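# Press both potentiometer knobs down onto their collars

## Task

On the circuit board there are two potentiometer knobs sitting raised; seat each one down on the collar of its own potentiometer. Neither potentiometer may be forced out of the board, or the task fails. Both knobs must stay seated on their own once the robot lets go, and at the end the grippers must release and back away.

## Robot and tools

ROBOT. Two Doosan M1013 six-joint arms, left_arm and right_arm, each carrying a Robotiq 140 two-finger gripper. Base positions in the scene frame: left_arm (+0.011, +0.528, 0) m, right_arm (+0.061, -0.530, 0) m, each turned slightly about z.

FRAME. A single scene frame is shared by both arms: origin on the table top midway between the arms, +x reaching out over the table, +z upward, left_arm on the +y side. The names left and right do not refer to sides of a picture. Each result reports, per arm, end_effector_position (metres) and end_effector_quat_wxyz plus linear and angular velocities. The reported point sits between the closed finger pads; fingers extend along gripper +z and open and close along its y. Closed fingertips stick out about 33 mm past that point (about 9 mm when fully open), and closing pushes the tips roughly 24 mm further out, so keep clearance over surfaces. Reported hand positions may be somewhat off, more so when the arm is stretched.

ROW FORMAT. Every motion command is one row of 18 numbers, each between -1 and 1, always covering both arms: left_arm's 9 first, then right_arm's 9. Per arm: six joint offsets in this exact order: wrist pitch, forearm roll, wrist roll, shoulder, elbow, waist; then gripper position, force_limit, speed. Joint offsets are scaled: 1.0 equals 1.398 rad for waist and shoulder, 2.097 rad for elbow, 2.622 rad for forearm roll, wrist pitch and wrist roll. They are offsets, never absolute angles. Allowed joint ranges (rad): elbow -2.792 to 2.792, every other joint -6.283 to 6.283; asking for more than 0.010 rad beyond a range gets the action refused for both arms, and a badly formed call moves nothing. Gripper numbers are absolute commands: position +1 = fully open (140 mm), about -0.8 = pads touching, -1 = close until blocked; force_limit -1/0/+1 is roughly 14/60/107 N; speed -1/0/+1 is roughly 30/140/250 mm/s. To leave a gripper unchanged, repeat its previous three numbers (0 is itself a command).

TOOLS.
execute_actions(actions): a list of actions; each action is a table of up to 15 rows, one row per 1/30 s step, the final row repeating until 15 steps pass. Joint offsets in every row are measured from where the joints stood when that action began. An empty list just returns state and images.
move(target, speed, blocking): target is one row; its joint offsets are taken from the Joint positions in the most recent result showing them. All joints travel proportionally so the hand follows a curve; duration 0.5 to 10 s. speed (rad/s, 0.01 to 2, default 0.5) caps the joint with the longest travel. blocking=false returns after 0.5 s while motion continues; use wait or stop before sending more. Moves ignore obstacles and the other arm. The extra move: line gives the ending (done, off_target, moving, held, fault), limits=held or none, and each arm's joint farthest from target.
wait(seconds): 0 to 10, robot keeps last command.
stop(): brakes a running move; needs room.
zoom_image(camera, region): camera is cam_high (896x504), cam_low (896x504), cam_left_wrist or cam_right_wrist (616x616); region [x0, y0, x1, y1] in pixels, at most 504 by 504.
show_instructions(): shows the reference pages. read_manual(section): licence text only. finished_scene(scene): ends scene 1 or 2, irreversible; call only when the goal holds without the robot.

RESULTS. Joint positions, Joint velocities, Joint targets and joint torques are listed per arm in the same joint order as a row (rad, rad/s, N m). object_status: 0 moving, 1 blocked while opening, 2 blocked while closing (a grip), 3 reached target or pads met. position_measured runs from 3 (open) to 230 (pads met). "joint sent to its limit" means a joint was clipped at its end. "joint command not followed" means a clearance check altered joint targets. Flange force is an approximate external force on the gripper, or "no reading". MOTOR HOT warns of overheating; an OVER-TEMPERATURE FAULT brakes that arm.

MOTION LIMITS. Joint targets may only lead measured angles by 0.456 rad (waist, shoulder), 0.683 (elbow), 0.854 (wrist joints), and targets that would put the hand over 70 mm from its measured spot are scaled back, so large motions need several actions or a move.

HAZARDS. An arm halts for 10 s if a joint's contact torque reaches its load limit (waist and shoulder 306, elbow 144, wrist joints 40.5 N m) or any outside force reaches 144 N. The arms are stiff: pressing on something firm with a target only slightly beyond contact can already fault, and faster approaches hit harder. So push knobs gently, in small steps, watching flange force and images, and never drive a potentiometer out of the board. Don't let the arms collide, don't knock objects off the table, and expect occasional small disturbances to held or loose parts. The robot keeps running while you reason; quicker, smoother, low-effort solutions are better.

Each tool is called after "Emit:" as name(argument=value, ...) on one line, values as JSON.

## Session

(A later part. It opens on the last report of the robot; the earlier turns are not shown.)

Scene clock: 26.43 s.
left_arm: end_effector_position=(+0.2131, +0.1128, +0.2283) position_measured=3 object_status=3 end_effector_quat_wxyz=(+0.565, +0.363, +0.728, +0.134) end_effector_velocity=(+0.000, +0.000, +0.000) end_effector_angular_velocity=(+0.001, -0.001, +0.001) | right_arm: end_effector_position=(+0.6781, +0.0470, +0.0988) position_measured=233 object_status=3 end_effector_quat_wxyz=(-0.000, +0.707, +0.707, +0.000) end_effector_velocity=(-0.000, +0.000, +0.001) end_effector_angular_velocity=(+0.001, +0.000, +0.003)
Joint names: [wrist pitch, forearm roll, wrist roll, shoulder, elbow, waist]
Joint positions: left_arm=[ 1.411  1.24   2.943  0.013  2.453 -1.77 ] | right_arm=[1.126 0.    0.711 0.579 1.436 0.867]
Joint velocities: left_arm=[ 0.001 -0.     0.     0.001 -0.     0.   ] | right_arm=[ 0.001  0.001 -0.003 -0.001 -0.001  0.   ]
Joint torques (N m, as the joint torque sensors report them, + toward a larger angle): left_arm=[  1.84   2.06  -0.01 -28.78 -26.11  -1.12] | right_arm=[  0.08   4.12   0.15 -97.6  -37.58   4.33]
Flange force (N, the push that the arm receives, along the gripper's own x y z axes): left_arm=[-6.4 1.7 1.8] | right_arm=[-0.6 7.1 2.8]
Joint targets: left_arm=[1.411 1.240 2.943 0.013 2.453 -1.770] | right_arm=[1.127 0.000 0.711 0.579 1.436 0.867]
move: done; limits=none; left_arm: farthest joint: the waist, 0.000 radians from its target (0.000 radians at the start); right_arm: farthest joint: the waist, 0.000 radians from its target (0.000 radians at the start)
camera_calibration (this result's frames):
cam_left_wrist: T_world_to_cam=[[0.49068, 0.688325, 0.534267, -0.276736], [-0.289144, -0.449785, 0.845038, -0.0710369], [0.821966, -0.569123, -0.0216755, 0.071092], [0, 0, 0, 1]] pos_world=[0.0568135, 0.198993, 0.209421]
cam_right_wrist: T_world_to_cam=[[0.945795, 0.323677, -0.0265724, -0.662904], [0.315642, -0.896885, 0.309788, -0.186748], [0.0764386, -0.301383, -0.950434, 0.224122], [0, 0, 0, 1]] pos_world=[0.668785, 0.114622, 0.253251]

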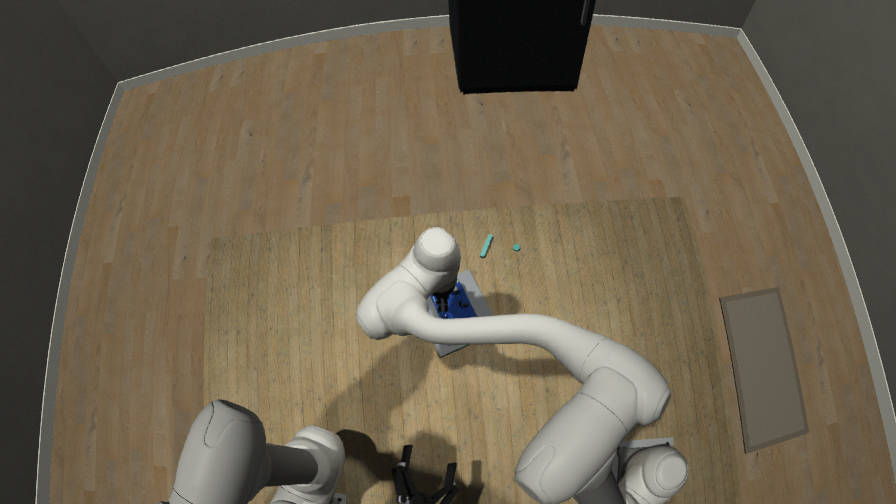

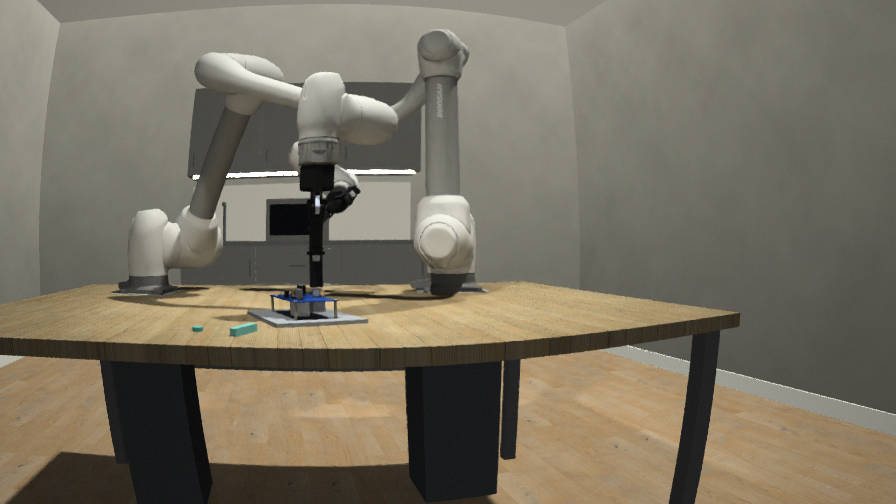

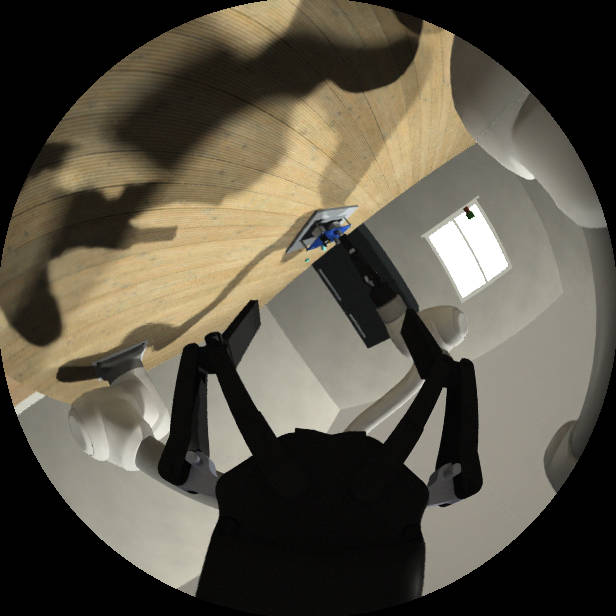

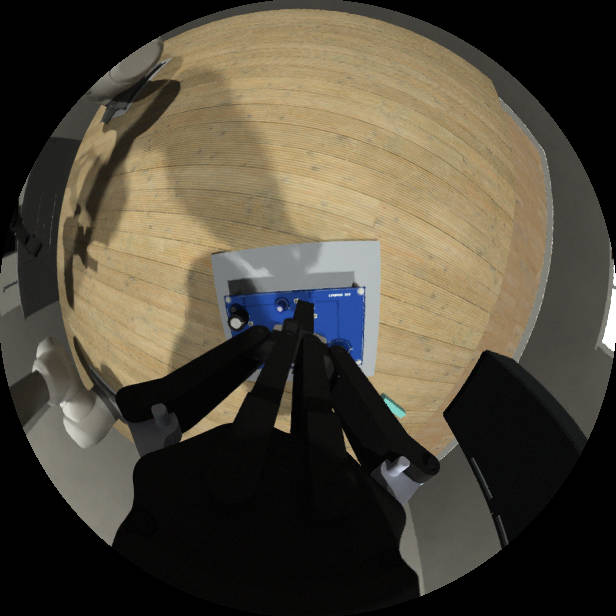

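Emit:
move(target=[0,0,0,0,0,0,1,0,0,-0.00475,0,0,0.00404,0.00324,0,-1,0,0], speed=0.01)

Scene clock: 30.07 s.
left_arm: end_effector_position=(+0.2131, +0.1128, +0.2283) position_measured=3 object_status=3 end_effector_quat_wxyz=(+0.565, +0.363, +0.728, +0.134) end_effector_velocity=(+0.001, +0.001, +0.000) end_effector_angular_velocity=(+0.000, -0.002, +0.002) | right_arm: end_effector_position=(+0.6780, +0.0469, +0.0907) position_measured=233 object_status=3 end_effector_quat_wxyz=(-0.000, +0.707, +0.707, +0.000) end_effector_velocity=(-0.000, -0.001, -0.001) end_effector_angular_velocity=(-0.001, +0.000, +0.001)
Joint names: [wrist pitch, forearm roll, wrist roll, shoulder, elbow, waist]
Joint positions: left_arm=[ 1.411  1.24   2.943  0.013  2.453 -1.77 ] | right_arm=[1.114 0.    0.711 0.585 1.442 0.867]
Joint velocities: left_arm=[0.002 0.    0.    0.    0.    0.001] | right_arm=[-0.001 -0.001 -0.     0.001  0.001 -0.   ]
Joint torques (N m, as the joint torque sensors report them, + toward a larger angle): left_arm=[  1.99   2.03   0.06 -29.75 -26.2   -2.04] | right_arm=[ -0.48   4.39  -0.28 -92.07 -35.5    4.27]
Flange force (N, the push that the arm receives, along the gripper's own x y z axes): left_arm=[-6.8 -0.3 5.1] | right_arm=[-2.6 4.2 -4.0]
Joint targets: left_arm=[1.411 1.240 2.943 0.013 2.453 -1.770] | right_arm=[1.114 0.000 0.711 0.585 1.442 0.867]
move: done; limits=none; left_arm: farthest joint: the waist, 0.000 radians from its target (0.000 radians at the start); right_arm: farthest joint: the wrist pitch, 0.001 radians from its target (0.013 radians at the start)
camera_calibration (this result's frames):
cam_left_wrist: T_world_to_cam=[[0.49068, 0.688325, 0.534267, -0.276735], [-0.289144, -0.449785, 0.845038, -0.071037], [0.821966, -0.569124, -0.0216756, 0.071092], [0, 0, 0, 1]] pos_world=[0.0568135, 0.198993, 0.209421]
cam_right_wrist: T_world_to_cam=[[0.945796, 0.323675, -0.0265261, -0.663047], [0.315628, -0.896895, 0.309772, -0.184259], [0.0764742, -0.301353, -0.950441, 0.216394], [0, 0, 0, 1]] pos_world=[0.668716, 0.114562, 0.24516]

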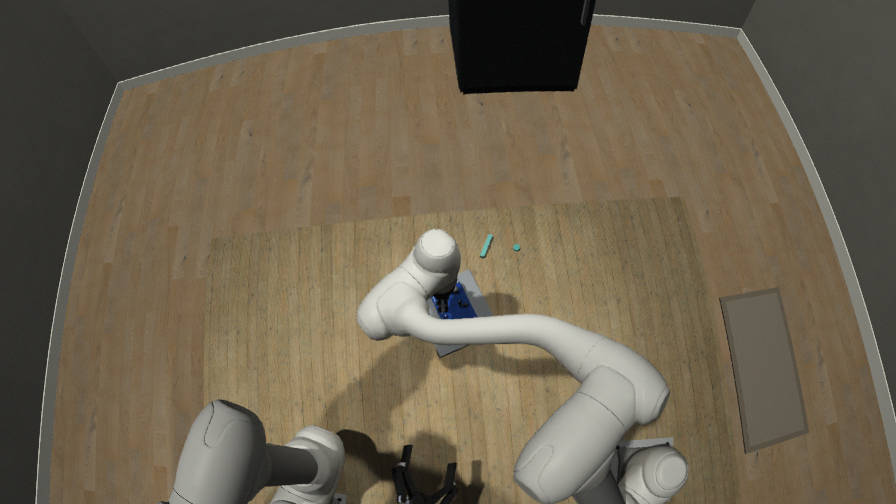

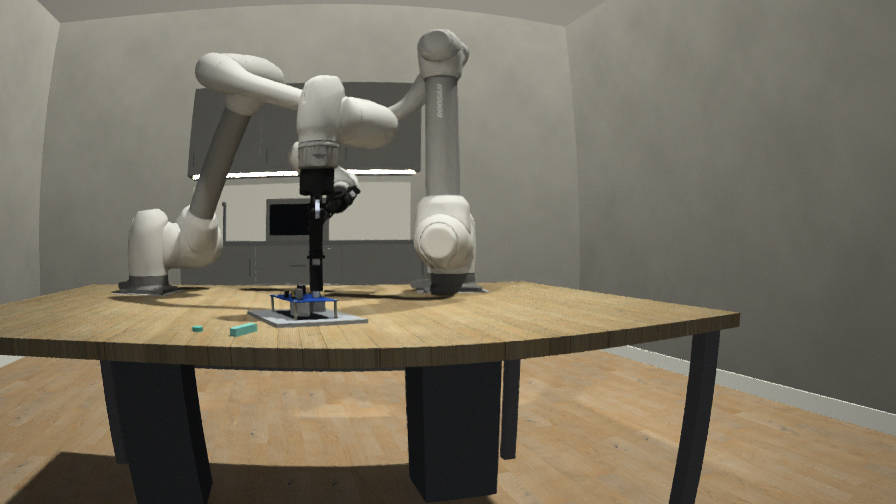

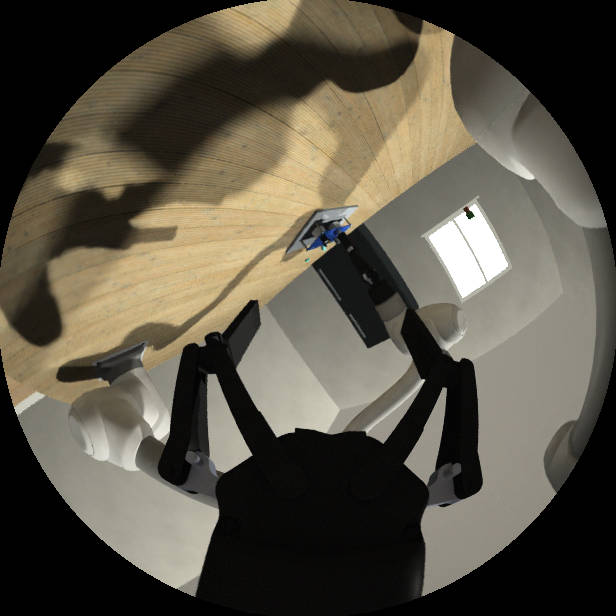

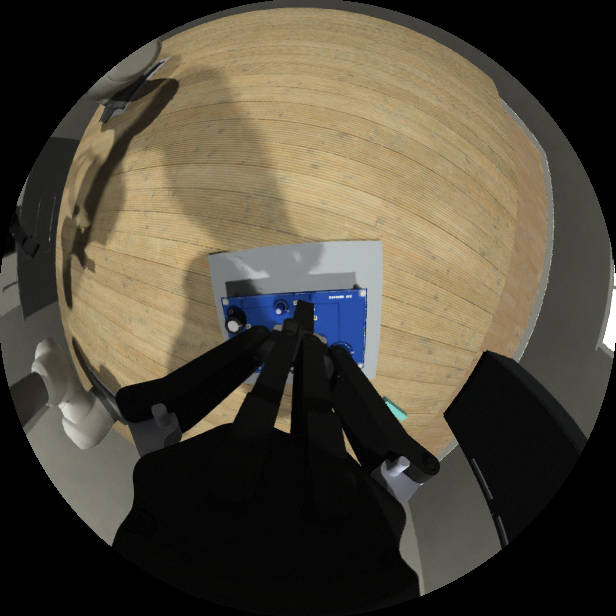

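Emit:
wait(seconds=0.2)

Emit:
wait(seconds=0.2)

Scene clock: 30.33 s.
left_arm: end_effector_position=(+0.2131, +0.1128, +0.2283) position_measured=3 object_status=3 end_effector_quat_wxyz=(+0.565, +0.363, +0.728, +0.134) end_effector_velocity=(+0.000, -0.000, +0.000) end_effector_angular_velocity=(-0.000, -0.000, +0.001) | right_arm: end_effector_position=(+0.6780, +0.0469, +0.0906) position_measured=233 object_status=3 end_effector_quat_wxyz=(-0.000, +0.707, +0.707, +0.000) end_effector_velocity=(-0.000, +0.001, -0.000) end_effector_angular_velocity=(+0.001, +0.001, -0.002)
Joint names: [wrist pitch, forearm roll, wrist roll, shoulder, elbow, waist]
Joint positions: left_arm=[ 1.411  1.24   2.943  0.013  2.453 -1.77 ] | right_arm=[1.114 0.    0.711 0.585 1.442 0.867]
Joint velocities: left_arm=[ 0.001  0.    -0.     0.    -0.001  0.001] | right_arm=[-0.     0.002  0.001  0.    -0.     0.   ]
Joint torques (N m, as the joint torque sensors report them, + toward a larger angle): left_arm=[  1.9    1.89   0.07 -28.95 -25.9   -1.34] | right_arm=[ -0.29   3.94   0.21 -92.21 -35.66   2.62]
Flange force (N, the push that the arm receives, along the gripper's own x y z axes): left_arm=[-6.7 1.0 2.9] | right_arm=[-1.7 3.0 -3.5]
Joint targets: left_arm=[1.411 1.240 2.943 0.013 2.453 -1.770] | right_arm=[1.114 0.000 0.711 0.585 1.442 0.867]
wait: 0.20 s; at rest by 0.10 s
camera_calibration (this result's frames):
cam_left_wrist: T_world_to_cam=[[0.49068, 0.688325, 0.534267, -0.276736], [-0.289144, -0.449785, 0.845038, -0.0710369], [0.821966, -0.569123, -0.0216756, 0.071092], [0, 0, 0, 1]] pos_world=[0.0568135, 0.198993, 0.209421]
cam_right_wrist: T_world_to_cam=[[0.945796, 0.323675, -0.0265548, -0.663036], [0.315635, -0.896889, 0.309782, -0.184242], [0.0764521, -0.301372, -0.950437, 0.216326], [0, 0, 0, 1]] pos_world=[0.668711, 0.114558, 0.245072]

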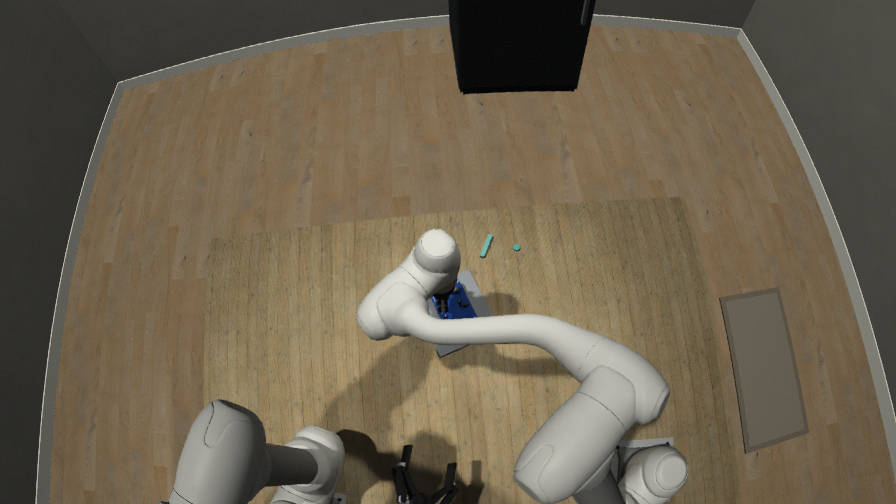

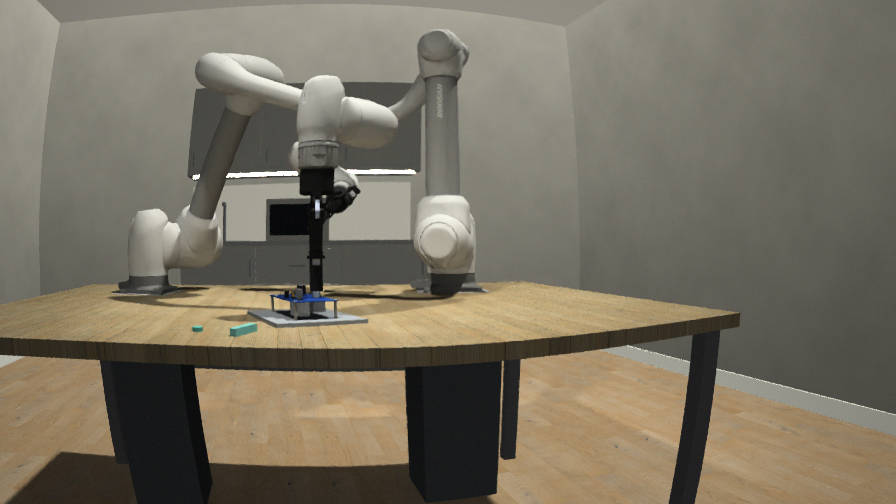

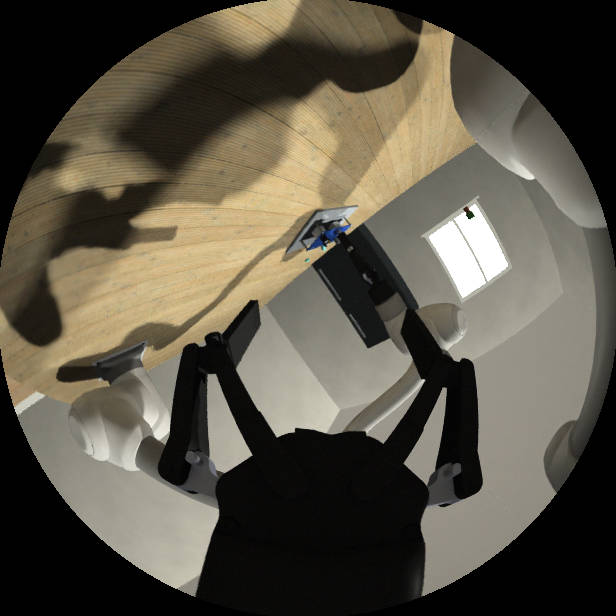

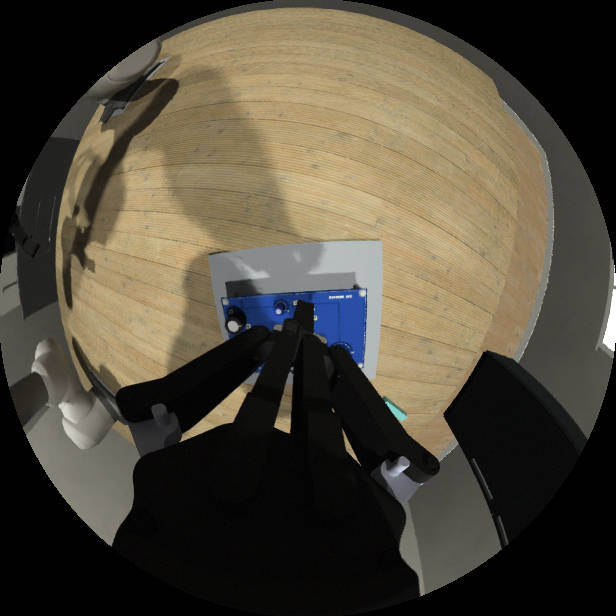

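Scene clock: 30.53 s.
left_arm: end_effector_position=(+0.2131, +0.1128, +0.2283) position_measured=3 object_status=3 end_effector_quat_wxyz=(+0.565, +0.363, +0.728, +0.134) end_effector_velocity=(-0.000, -0.000, -0.000) end_effector_angular_velocity=(-0.001, +0.001, -0.001) | right_arm: end_effector_position=(+0.6780, +0.0469, +0.0906) position_measured=233 object_status=3 end_effector_quat_wxyz=(-0.000, +0.707, +0.707, +0.000) end_effector_velocity=(-0.000, -0.000, -0.000) end_effector_angular_velocity=(-0.001, +0.001, +0.001)
Joint names: [wrist pitch, forearm roll, wrist roll, shoulder, elbow, waist]
Joint positions: left_arm=[ 1.411  1.24   2.943  0.013  2.453 -1.77 ] | right_arm=[1.114 0.    0.711 0.585 1.442 0.867]
Joint velocities: left_arm=[-0.001  0.    -0.    -0.    -0.    -0.   ] | right_arm=[ 0.     0.    -0.002  0.     0.001 -0.   ]
Joint torques (N m, as the joint torque sensors report them, + toward a larger angle): left_arm=[  1.57   2.09   0.01 -29.04 -26.09  -0.47] | right_arm=[ -0.14   3.69   0.37 -93.08 -33.43   4.32]
Flange force (N, the push that the arm receives, along the gripper's own x y z axes): left_arm=[-6.0 1.0 -0.5] | right_arm=[1.1 9.3 -4.3]
Joint targets: left_arm=[1.411 1.240 2.943 0.013 2.453 -1.770] | right_arm=[1.114 0.000 0.711 0.585 1.442 0.867]
wait: 0.20 s; at rest by 0.17 s
camera_calibration (this result's frames):
cam_left_wrist: T_world_to_cam=[[0.49068, 0.688325, 0.534267, -0.276736], [-0.289144, -0.449786, 0.845038, -0.0710369], [0.821967, -0.569123, -0.0216756, 0.0710919], [0, 0, 0, 1]] pos_world=[0.0568135, 0.198993, 0.209421]
cam_right_wrist: T_world_to_cam=[[0.945796, 0.323675, -0.0265611, -0.663033], [0.315637, -0.896887, 0.309785, -0.184243], [0.0764472, -0.301377, -0.950436, 0.216323], [0, 0, 0, 1]] pos_world=[0.668711, 0.114557, 0.245066]

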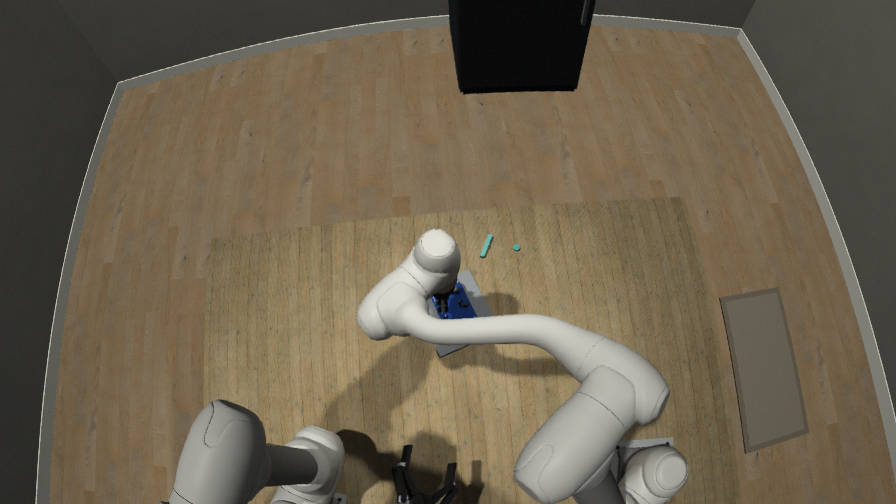

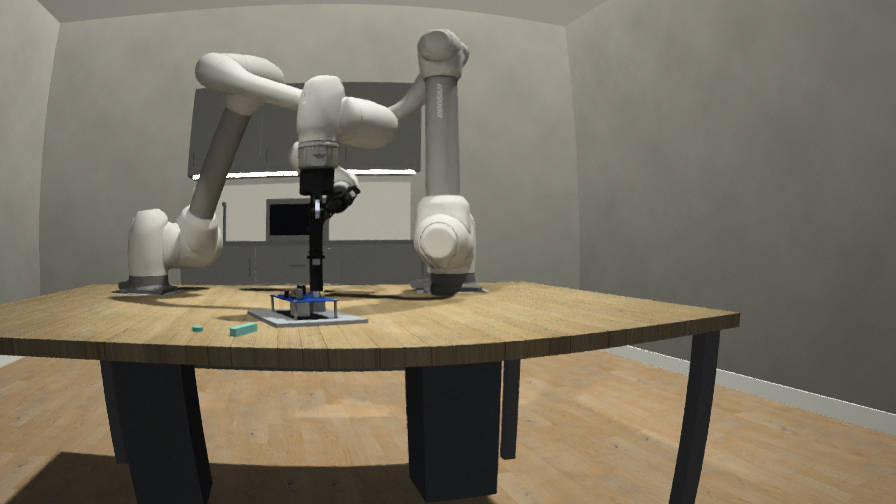

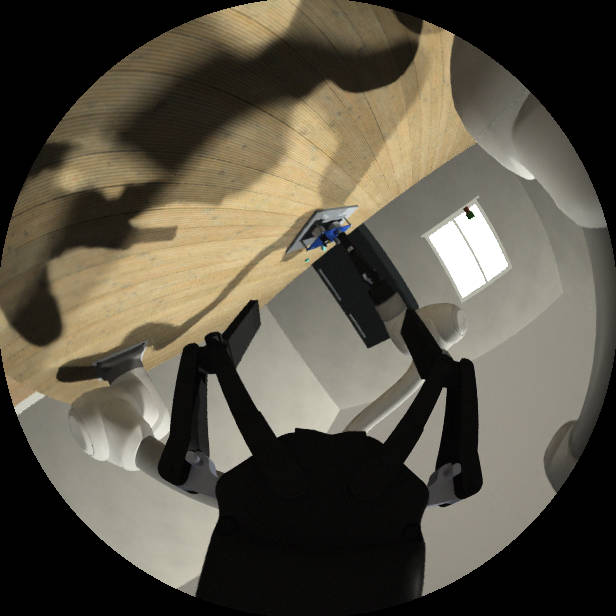

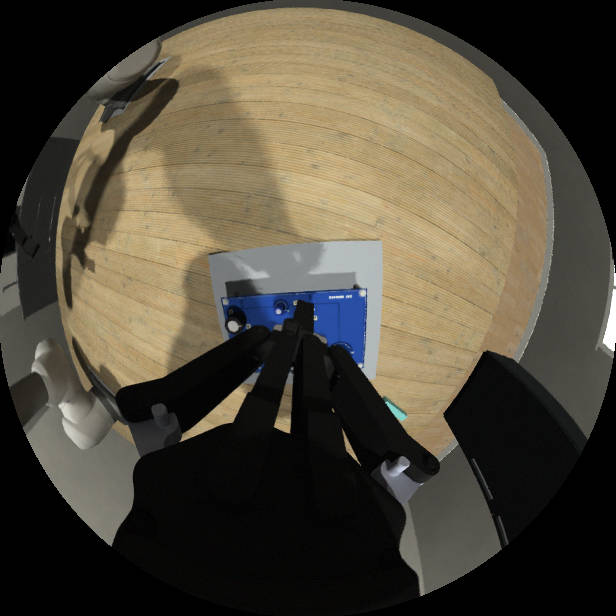

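Emit:
move(target=[0,0,0,0,0,0,1,0,0,-0.00026,0,0,0.00022,0.00018,0,-1,0,0], speed=0.01)

Emit:
wait(seconds=0.2)

Emit:
wait(seconds=0.2)

Scene clock: 31.37 s.
left_arm: end_effector_position=(+0.2131, +0.1128, +0.2283) position_measured=3 object_status=3 end_effector_quat_wxyz=(+0.565, +0.363, +0.728, +0.134) end_effector_velocity=(-0.000, -0.001, +0.001) end_effector_angular_velocity=(-0.001, -0.001, +0.000) | right_arm: end_effector_position=(+0.6780, +0.0469, +0.0901) position_measured=233 object_status=3 end_effector_quat_wxyz=(-0.000, +0.707, +0.707, +0.000) end_effector_velocity=(+0.000, +0.000, -0.000) end_effector_angular_velocity=(-0.000, -0.000, +0.001)
Joint names: [wrist pitch, forearm roll, wrist roll, shoulder, elbow, waist]
Joint positions: left_arm=[ 1.411  1.24   2.943  0.013  2.453 -1.77 ] | right_arm=[1.113 0.    0.711 0.585 1.443 0.867]
Joint velocities: left_arm=[ 0.001  0.     0.     0.    -0.001 -0.001] | right_arm=[-0. -0. -0.  0. -0.  0.]
Joint torques (N m, as the joint torque sensors report them, + toward a larger angle): left_arm=[  1.72   2.02  -0.04 -28.91 -26.18  -0.95] | right_arm=[ -0.3    4.33  -0.1  -92.55 -34.92   3.62]
Flange force (N, the push that the arm receives, along the gripper's own x y z axes): left_arm=[-6.4 1.2 1.1] | right_arm=[-0.8 5.3 -3.9]
Joint targets: left_arm=[1.411 1.240 2.943 0.013 2.453 -1.770] | right_arm=[1.113 0.000 0.711 0.585 1.443 0.867]
move: done; limits=none; left_arm: farthest joint: the waist, 0.000 radians from its target (0.000 radians at the start); right_arm: farthest joint: the waist, 0.000 radians from its target (0.000 radians at the start)
camera_calibration (this result's frames):
cam_left_wrist: T_world_to_cam=[[0.49068, 0.688325, 0.534267, -0.276736], [-0.289144, -0.449786, 0.845038, -0.0710369], [0.821966, -0.569123, -0.0216757, 0.071092], [0, 0, 0, 1]] pos_world=[0.0568135, 0.198993, 0.209421]
cam_right_wrist: T_world_to_cam=[[0.945796, 0.323674, -0.0265633, -0.663035], [0.315637, -0.896887, 0.309786, -0.18411], [0.0764453, -0.301378, -0.950435, 0.215905], [0, 0, 0, 1]] pos_world=[0.668703, 0.11455, 0.244626]

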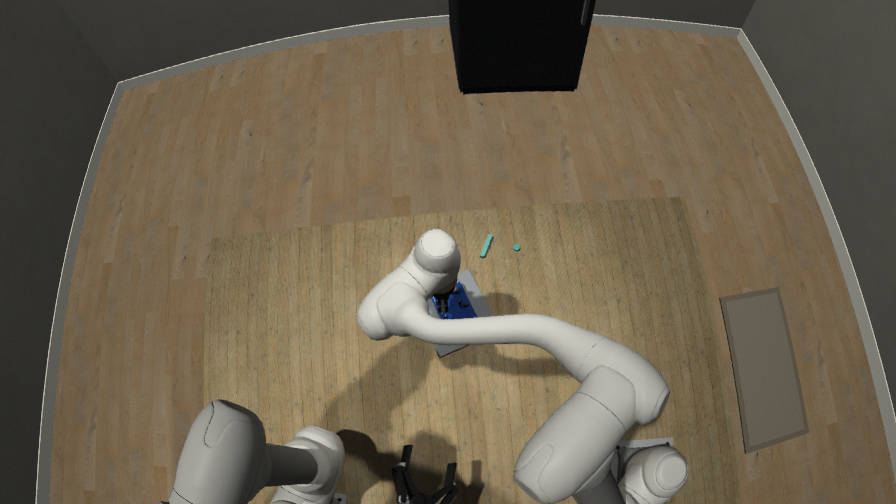

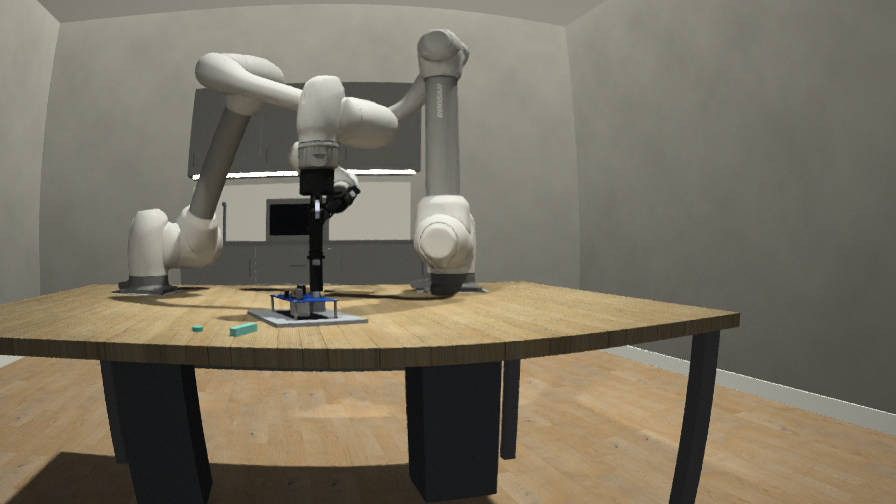

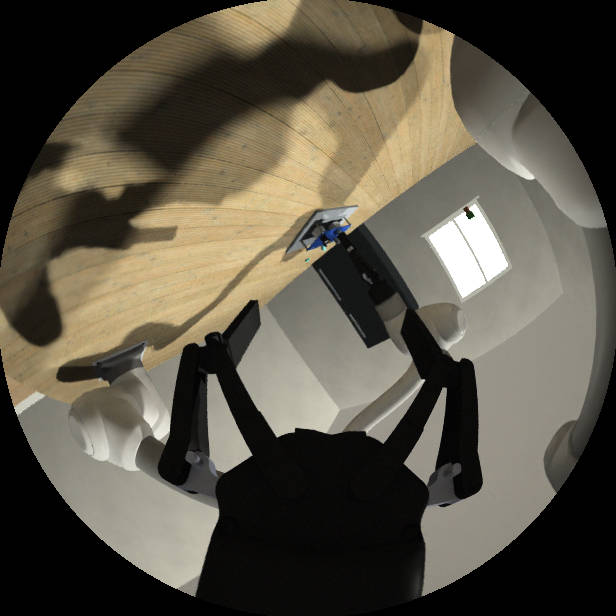

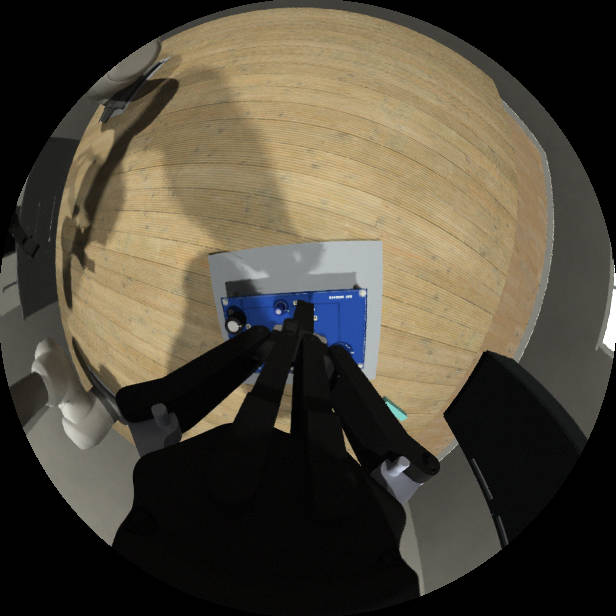

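Scene clock: 31.57 s.
left_arm: end_effector_position=(+0.2131, +0.1128, +0.2283) position_measured=3 object_status=3 end_effector_quat_wxyz=(+0.565, +0.363, +0.728, +0.134) end_effector_velocity=(+0.000, +0.000, +0.000) end_effector_angular_velocity=(+0.000, -0.000, +0.000) | right_arm: end_effector_position=(+0.6780, +0.0469, +0.0901) position_measured=233 object_status=3 end_effector_quat_wxyz=(-0.000, +0.707, +0.707, +0.000) end_effector_velocity=(+0.000, +0.000, +0.000) end_effector_angular_velocity=(+0.001, -0.000, -0.001)
Joint names: [wrist pitch, forearm roll, wrist roll, shoulder, elbow, waist]
Joint positions: left_arm=[ 1.411  1.24   2.943  0.013  2.453 -1.77 ] | right_arm=[1.113 0.    0.711 0.585 1.443 0.867]
Joint velocities: left_arm=[ 0. -0.  0.  0.  0.  0.] | right_arm=[-0.     0.     0.001  0.    -0.     0.   ]
Joint torques (N m, as the joint torque sensors report them, + toward a larger angle): left_arm=[  1.8    1.87   0.1  -28.97 -26.35  -0.87] | right_arm=[  0.35   3.83  -0.09 -92.28 -32.51   3.38]
Flange force (N, the push that the arm receives, along the gripper's own x y z axes): left_arm=[-5.5 1.2 1.7] | right_arm=[2.7 8.6 -4.9]
Joint targets: left_arm=[1.411 1.240 2.943 0.013 2.453 -1.770] | right_arm=[1.113 0.000 0.711 0.585 1.443 0.867]
wait: 0.20 s; at rest by 0.17 s
camera_calibration (this result's frames):
cam_left_wrist: T_world_to_cam=[[0.49068, 0.688325, 0.534267, -0.276736], [-0.289144, -0.449786, 0.845038, -0.0710369], [0.821967, -0.569123, -0.0216758, 0.071092], [0, 0, 0, 1]] pos_world=[0.0568135, 0.198993, 0.209421]
cam_right_wrist: T_world_to_cam=[[0.945796, 0.323674, -0.0265639, -0.663035], [0.315637, -0.896887, 0.309786, -0.184108], [0.0764449, -0.301379, -0.950435, 0.215897], [0, 0, 0, 1]] pos_world=[0.668703, 0.11455, 0.244618]

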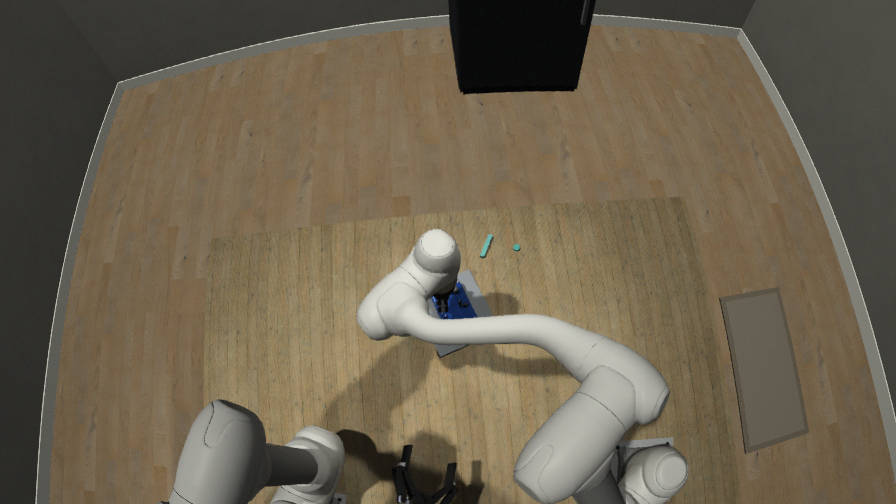

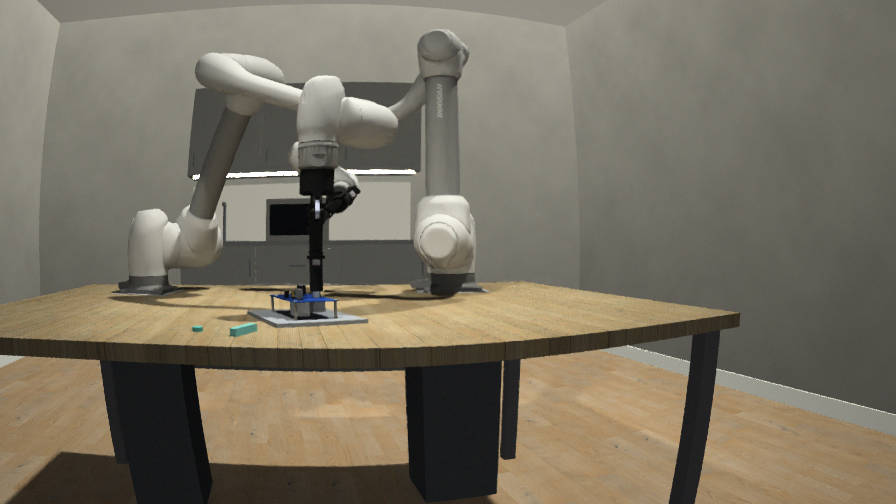

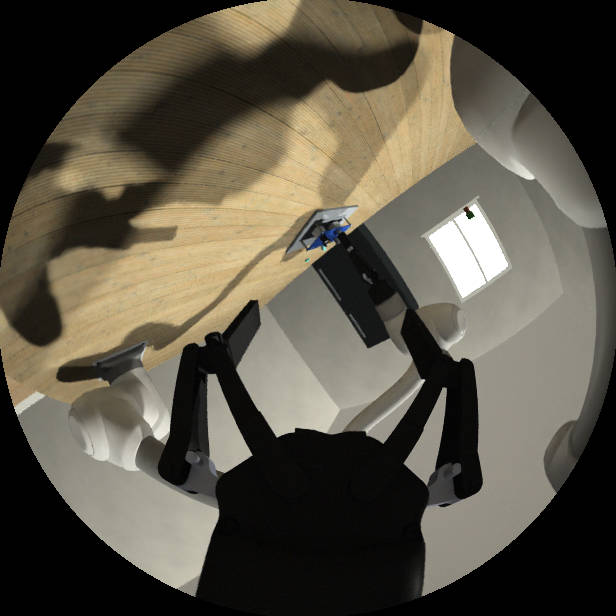

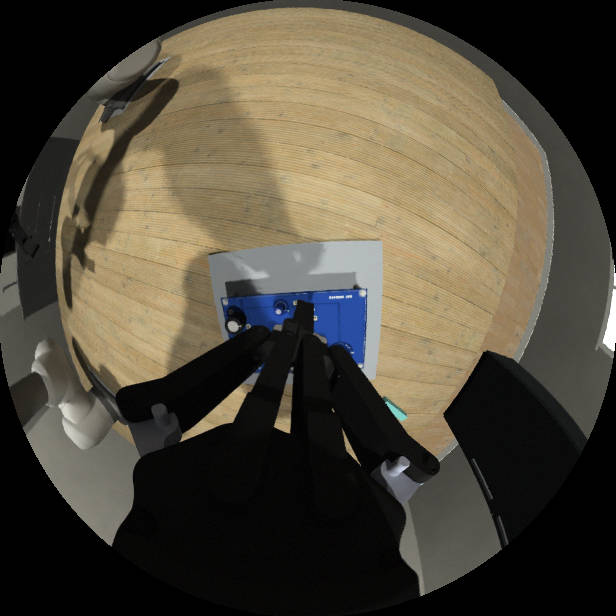

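Scene clock: 31.77 s.
left_arm: end_effector_position=(+0.2131, +0.1128, +0.2283) position_measured=3 object_status=3 end_effector_quat_wxyz=(+0.565, +0.363, +0.728, +0.134) end_effector_velocity=(-0.000, +0.000, -0.000) end_effector_angular_velocity=(+0.001, +0.000, -0.001) | right_arm: end_effector_position=(+0.6780, +0.0469, +0.0901) position_measured=233 object_status=3 end_effector_quat_wxyz=(-0.000, +0.707, +0.707, +0.000) end_effector_velocity=(+0.001, -0.000, +0.000) end_effector_angular_velocity=(-0.001, -0.002, +0.000)
Joint names: [wrist pitch, forearm roll, wrist roll, shoulder, elbow, waist]
Joint positions: left_arm=[ 1.411  1.24   2.943  0.013  2.453 -1.77 ] | right_arm=[1.113 0.    0.711 0.585 1.443 0.867]
Joint velocities: left_arm=[-0. -0.  0.  0.  0. -0.] | right_arm=[-0.    -0.002  0.001  0.    -0.    -0.   ]
Joint torques (N m, as the joint torque sensors report them, + toward a larger angle): left_arm=[  1.86   2.04  -0.01 -29.05 -26.2   -1.55] | right_arm=[ -0.09   4.02  -0.32 -90.3  -35.18   2.69]
Flange force (N, the push that the arm receives, along the gripper's own x y z axes): left_arm=[-6.3 1.3 3.1] | right_arm=[-2.6 1.4 -4.9]
Joint targets: left_arm=[1.411 1.240 2.943 0.013 2.453 -1.770] | right_arm=[1.113 0.000 0.711 0.585 1.443 0.867]
wait: 0.20 s; at rest by 0.17 s
camera_calibration (this result's frames):
cam_left_wrist: T_world_to_cam=[[0.49068, 0.688325, 0.534267, -0.276735], [-0.289144, -0.449785, 0.845038, -0.071037], [0.821966, -0.569123, -0.0216757, 0.0710921], [0, 0, 0, 1]] pos_world=[0.0568134, 0.198993, 0.209421]
cam_right_wrist: T_world_to_cam=[[0.945796, 0.323674, -0.0265644, -0.663035], [0.315637, -0.896887, 0.309786, -0.184108], [0.0764445, -0.301379, -0.950435, 0.215896], [0, 0, 0, 1]] pos_world=[0.668703, 0.11455, 0.244617]

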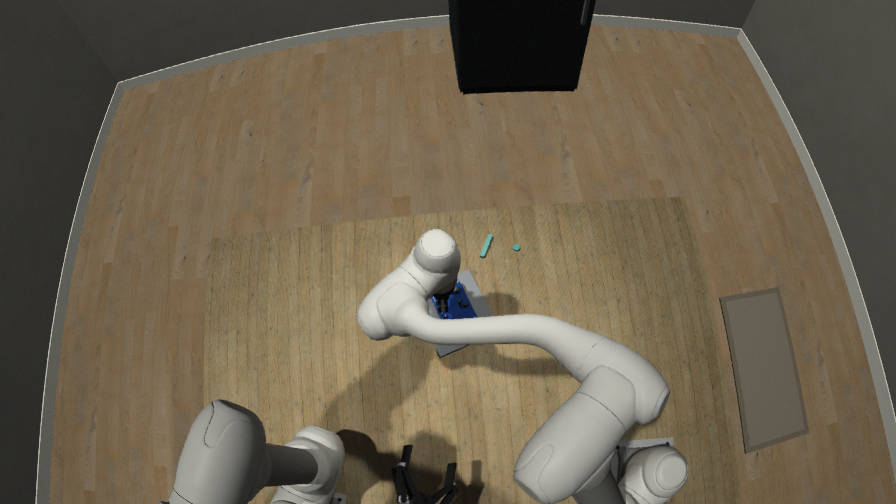

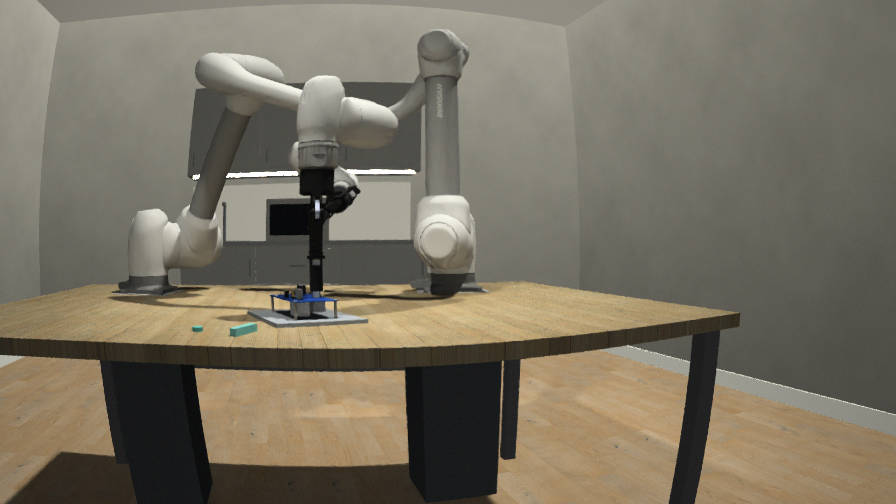

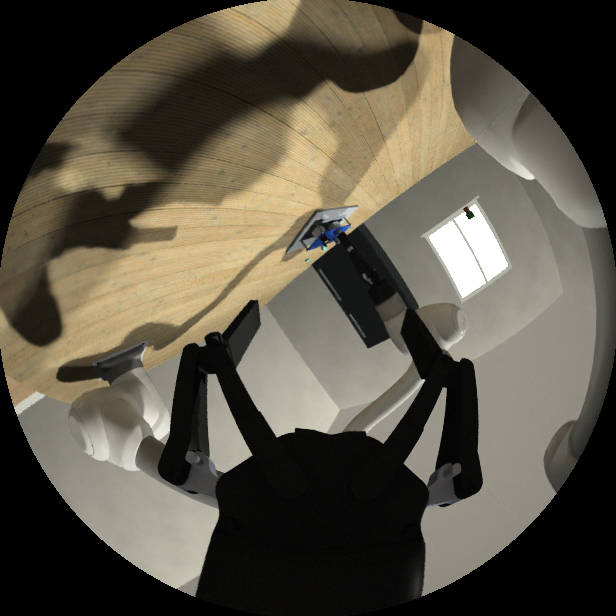

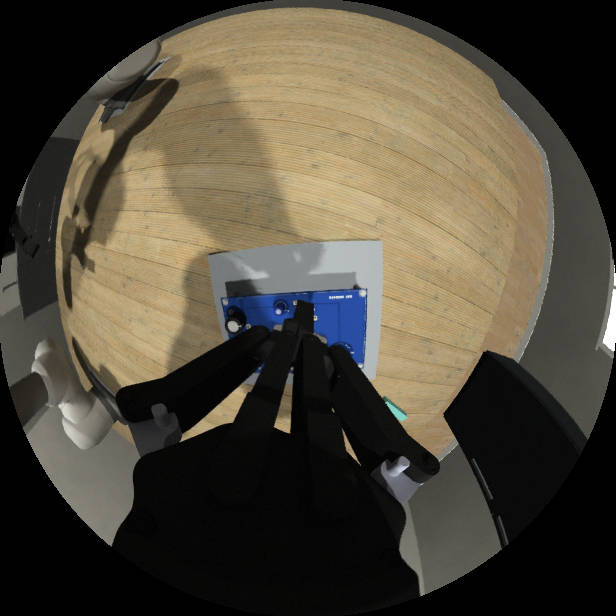

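Emit:
zoom_image(camera="cam_low", region=[305, 282, 329, 304])

Region (305, 282, 329, 304) of cam_low's 896x504 image, scaled by 21.000, with more detail than that image has; it fills the top 462 rows of this view, and the rest is white.

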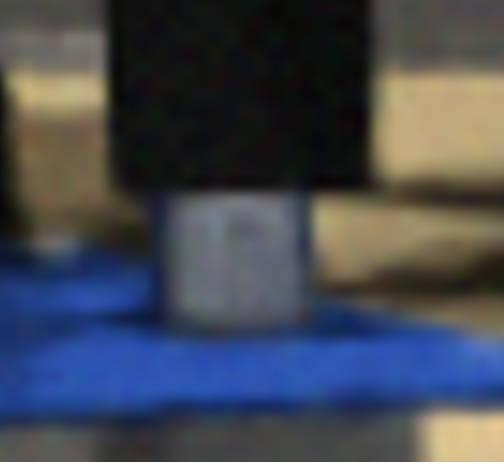

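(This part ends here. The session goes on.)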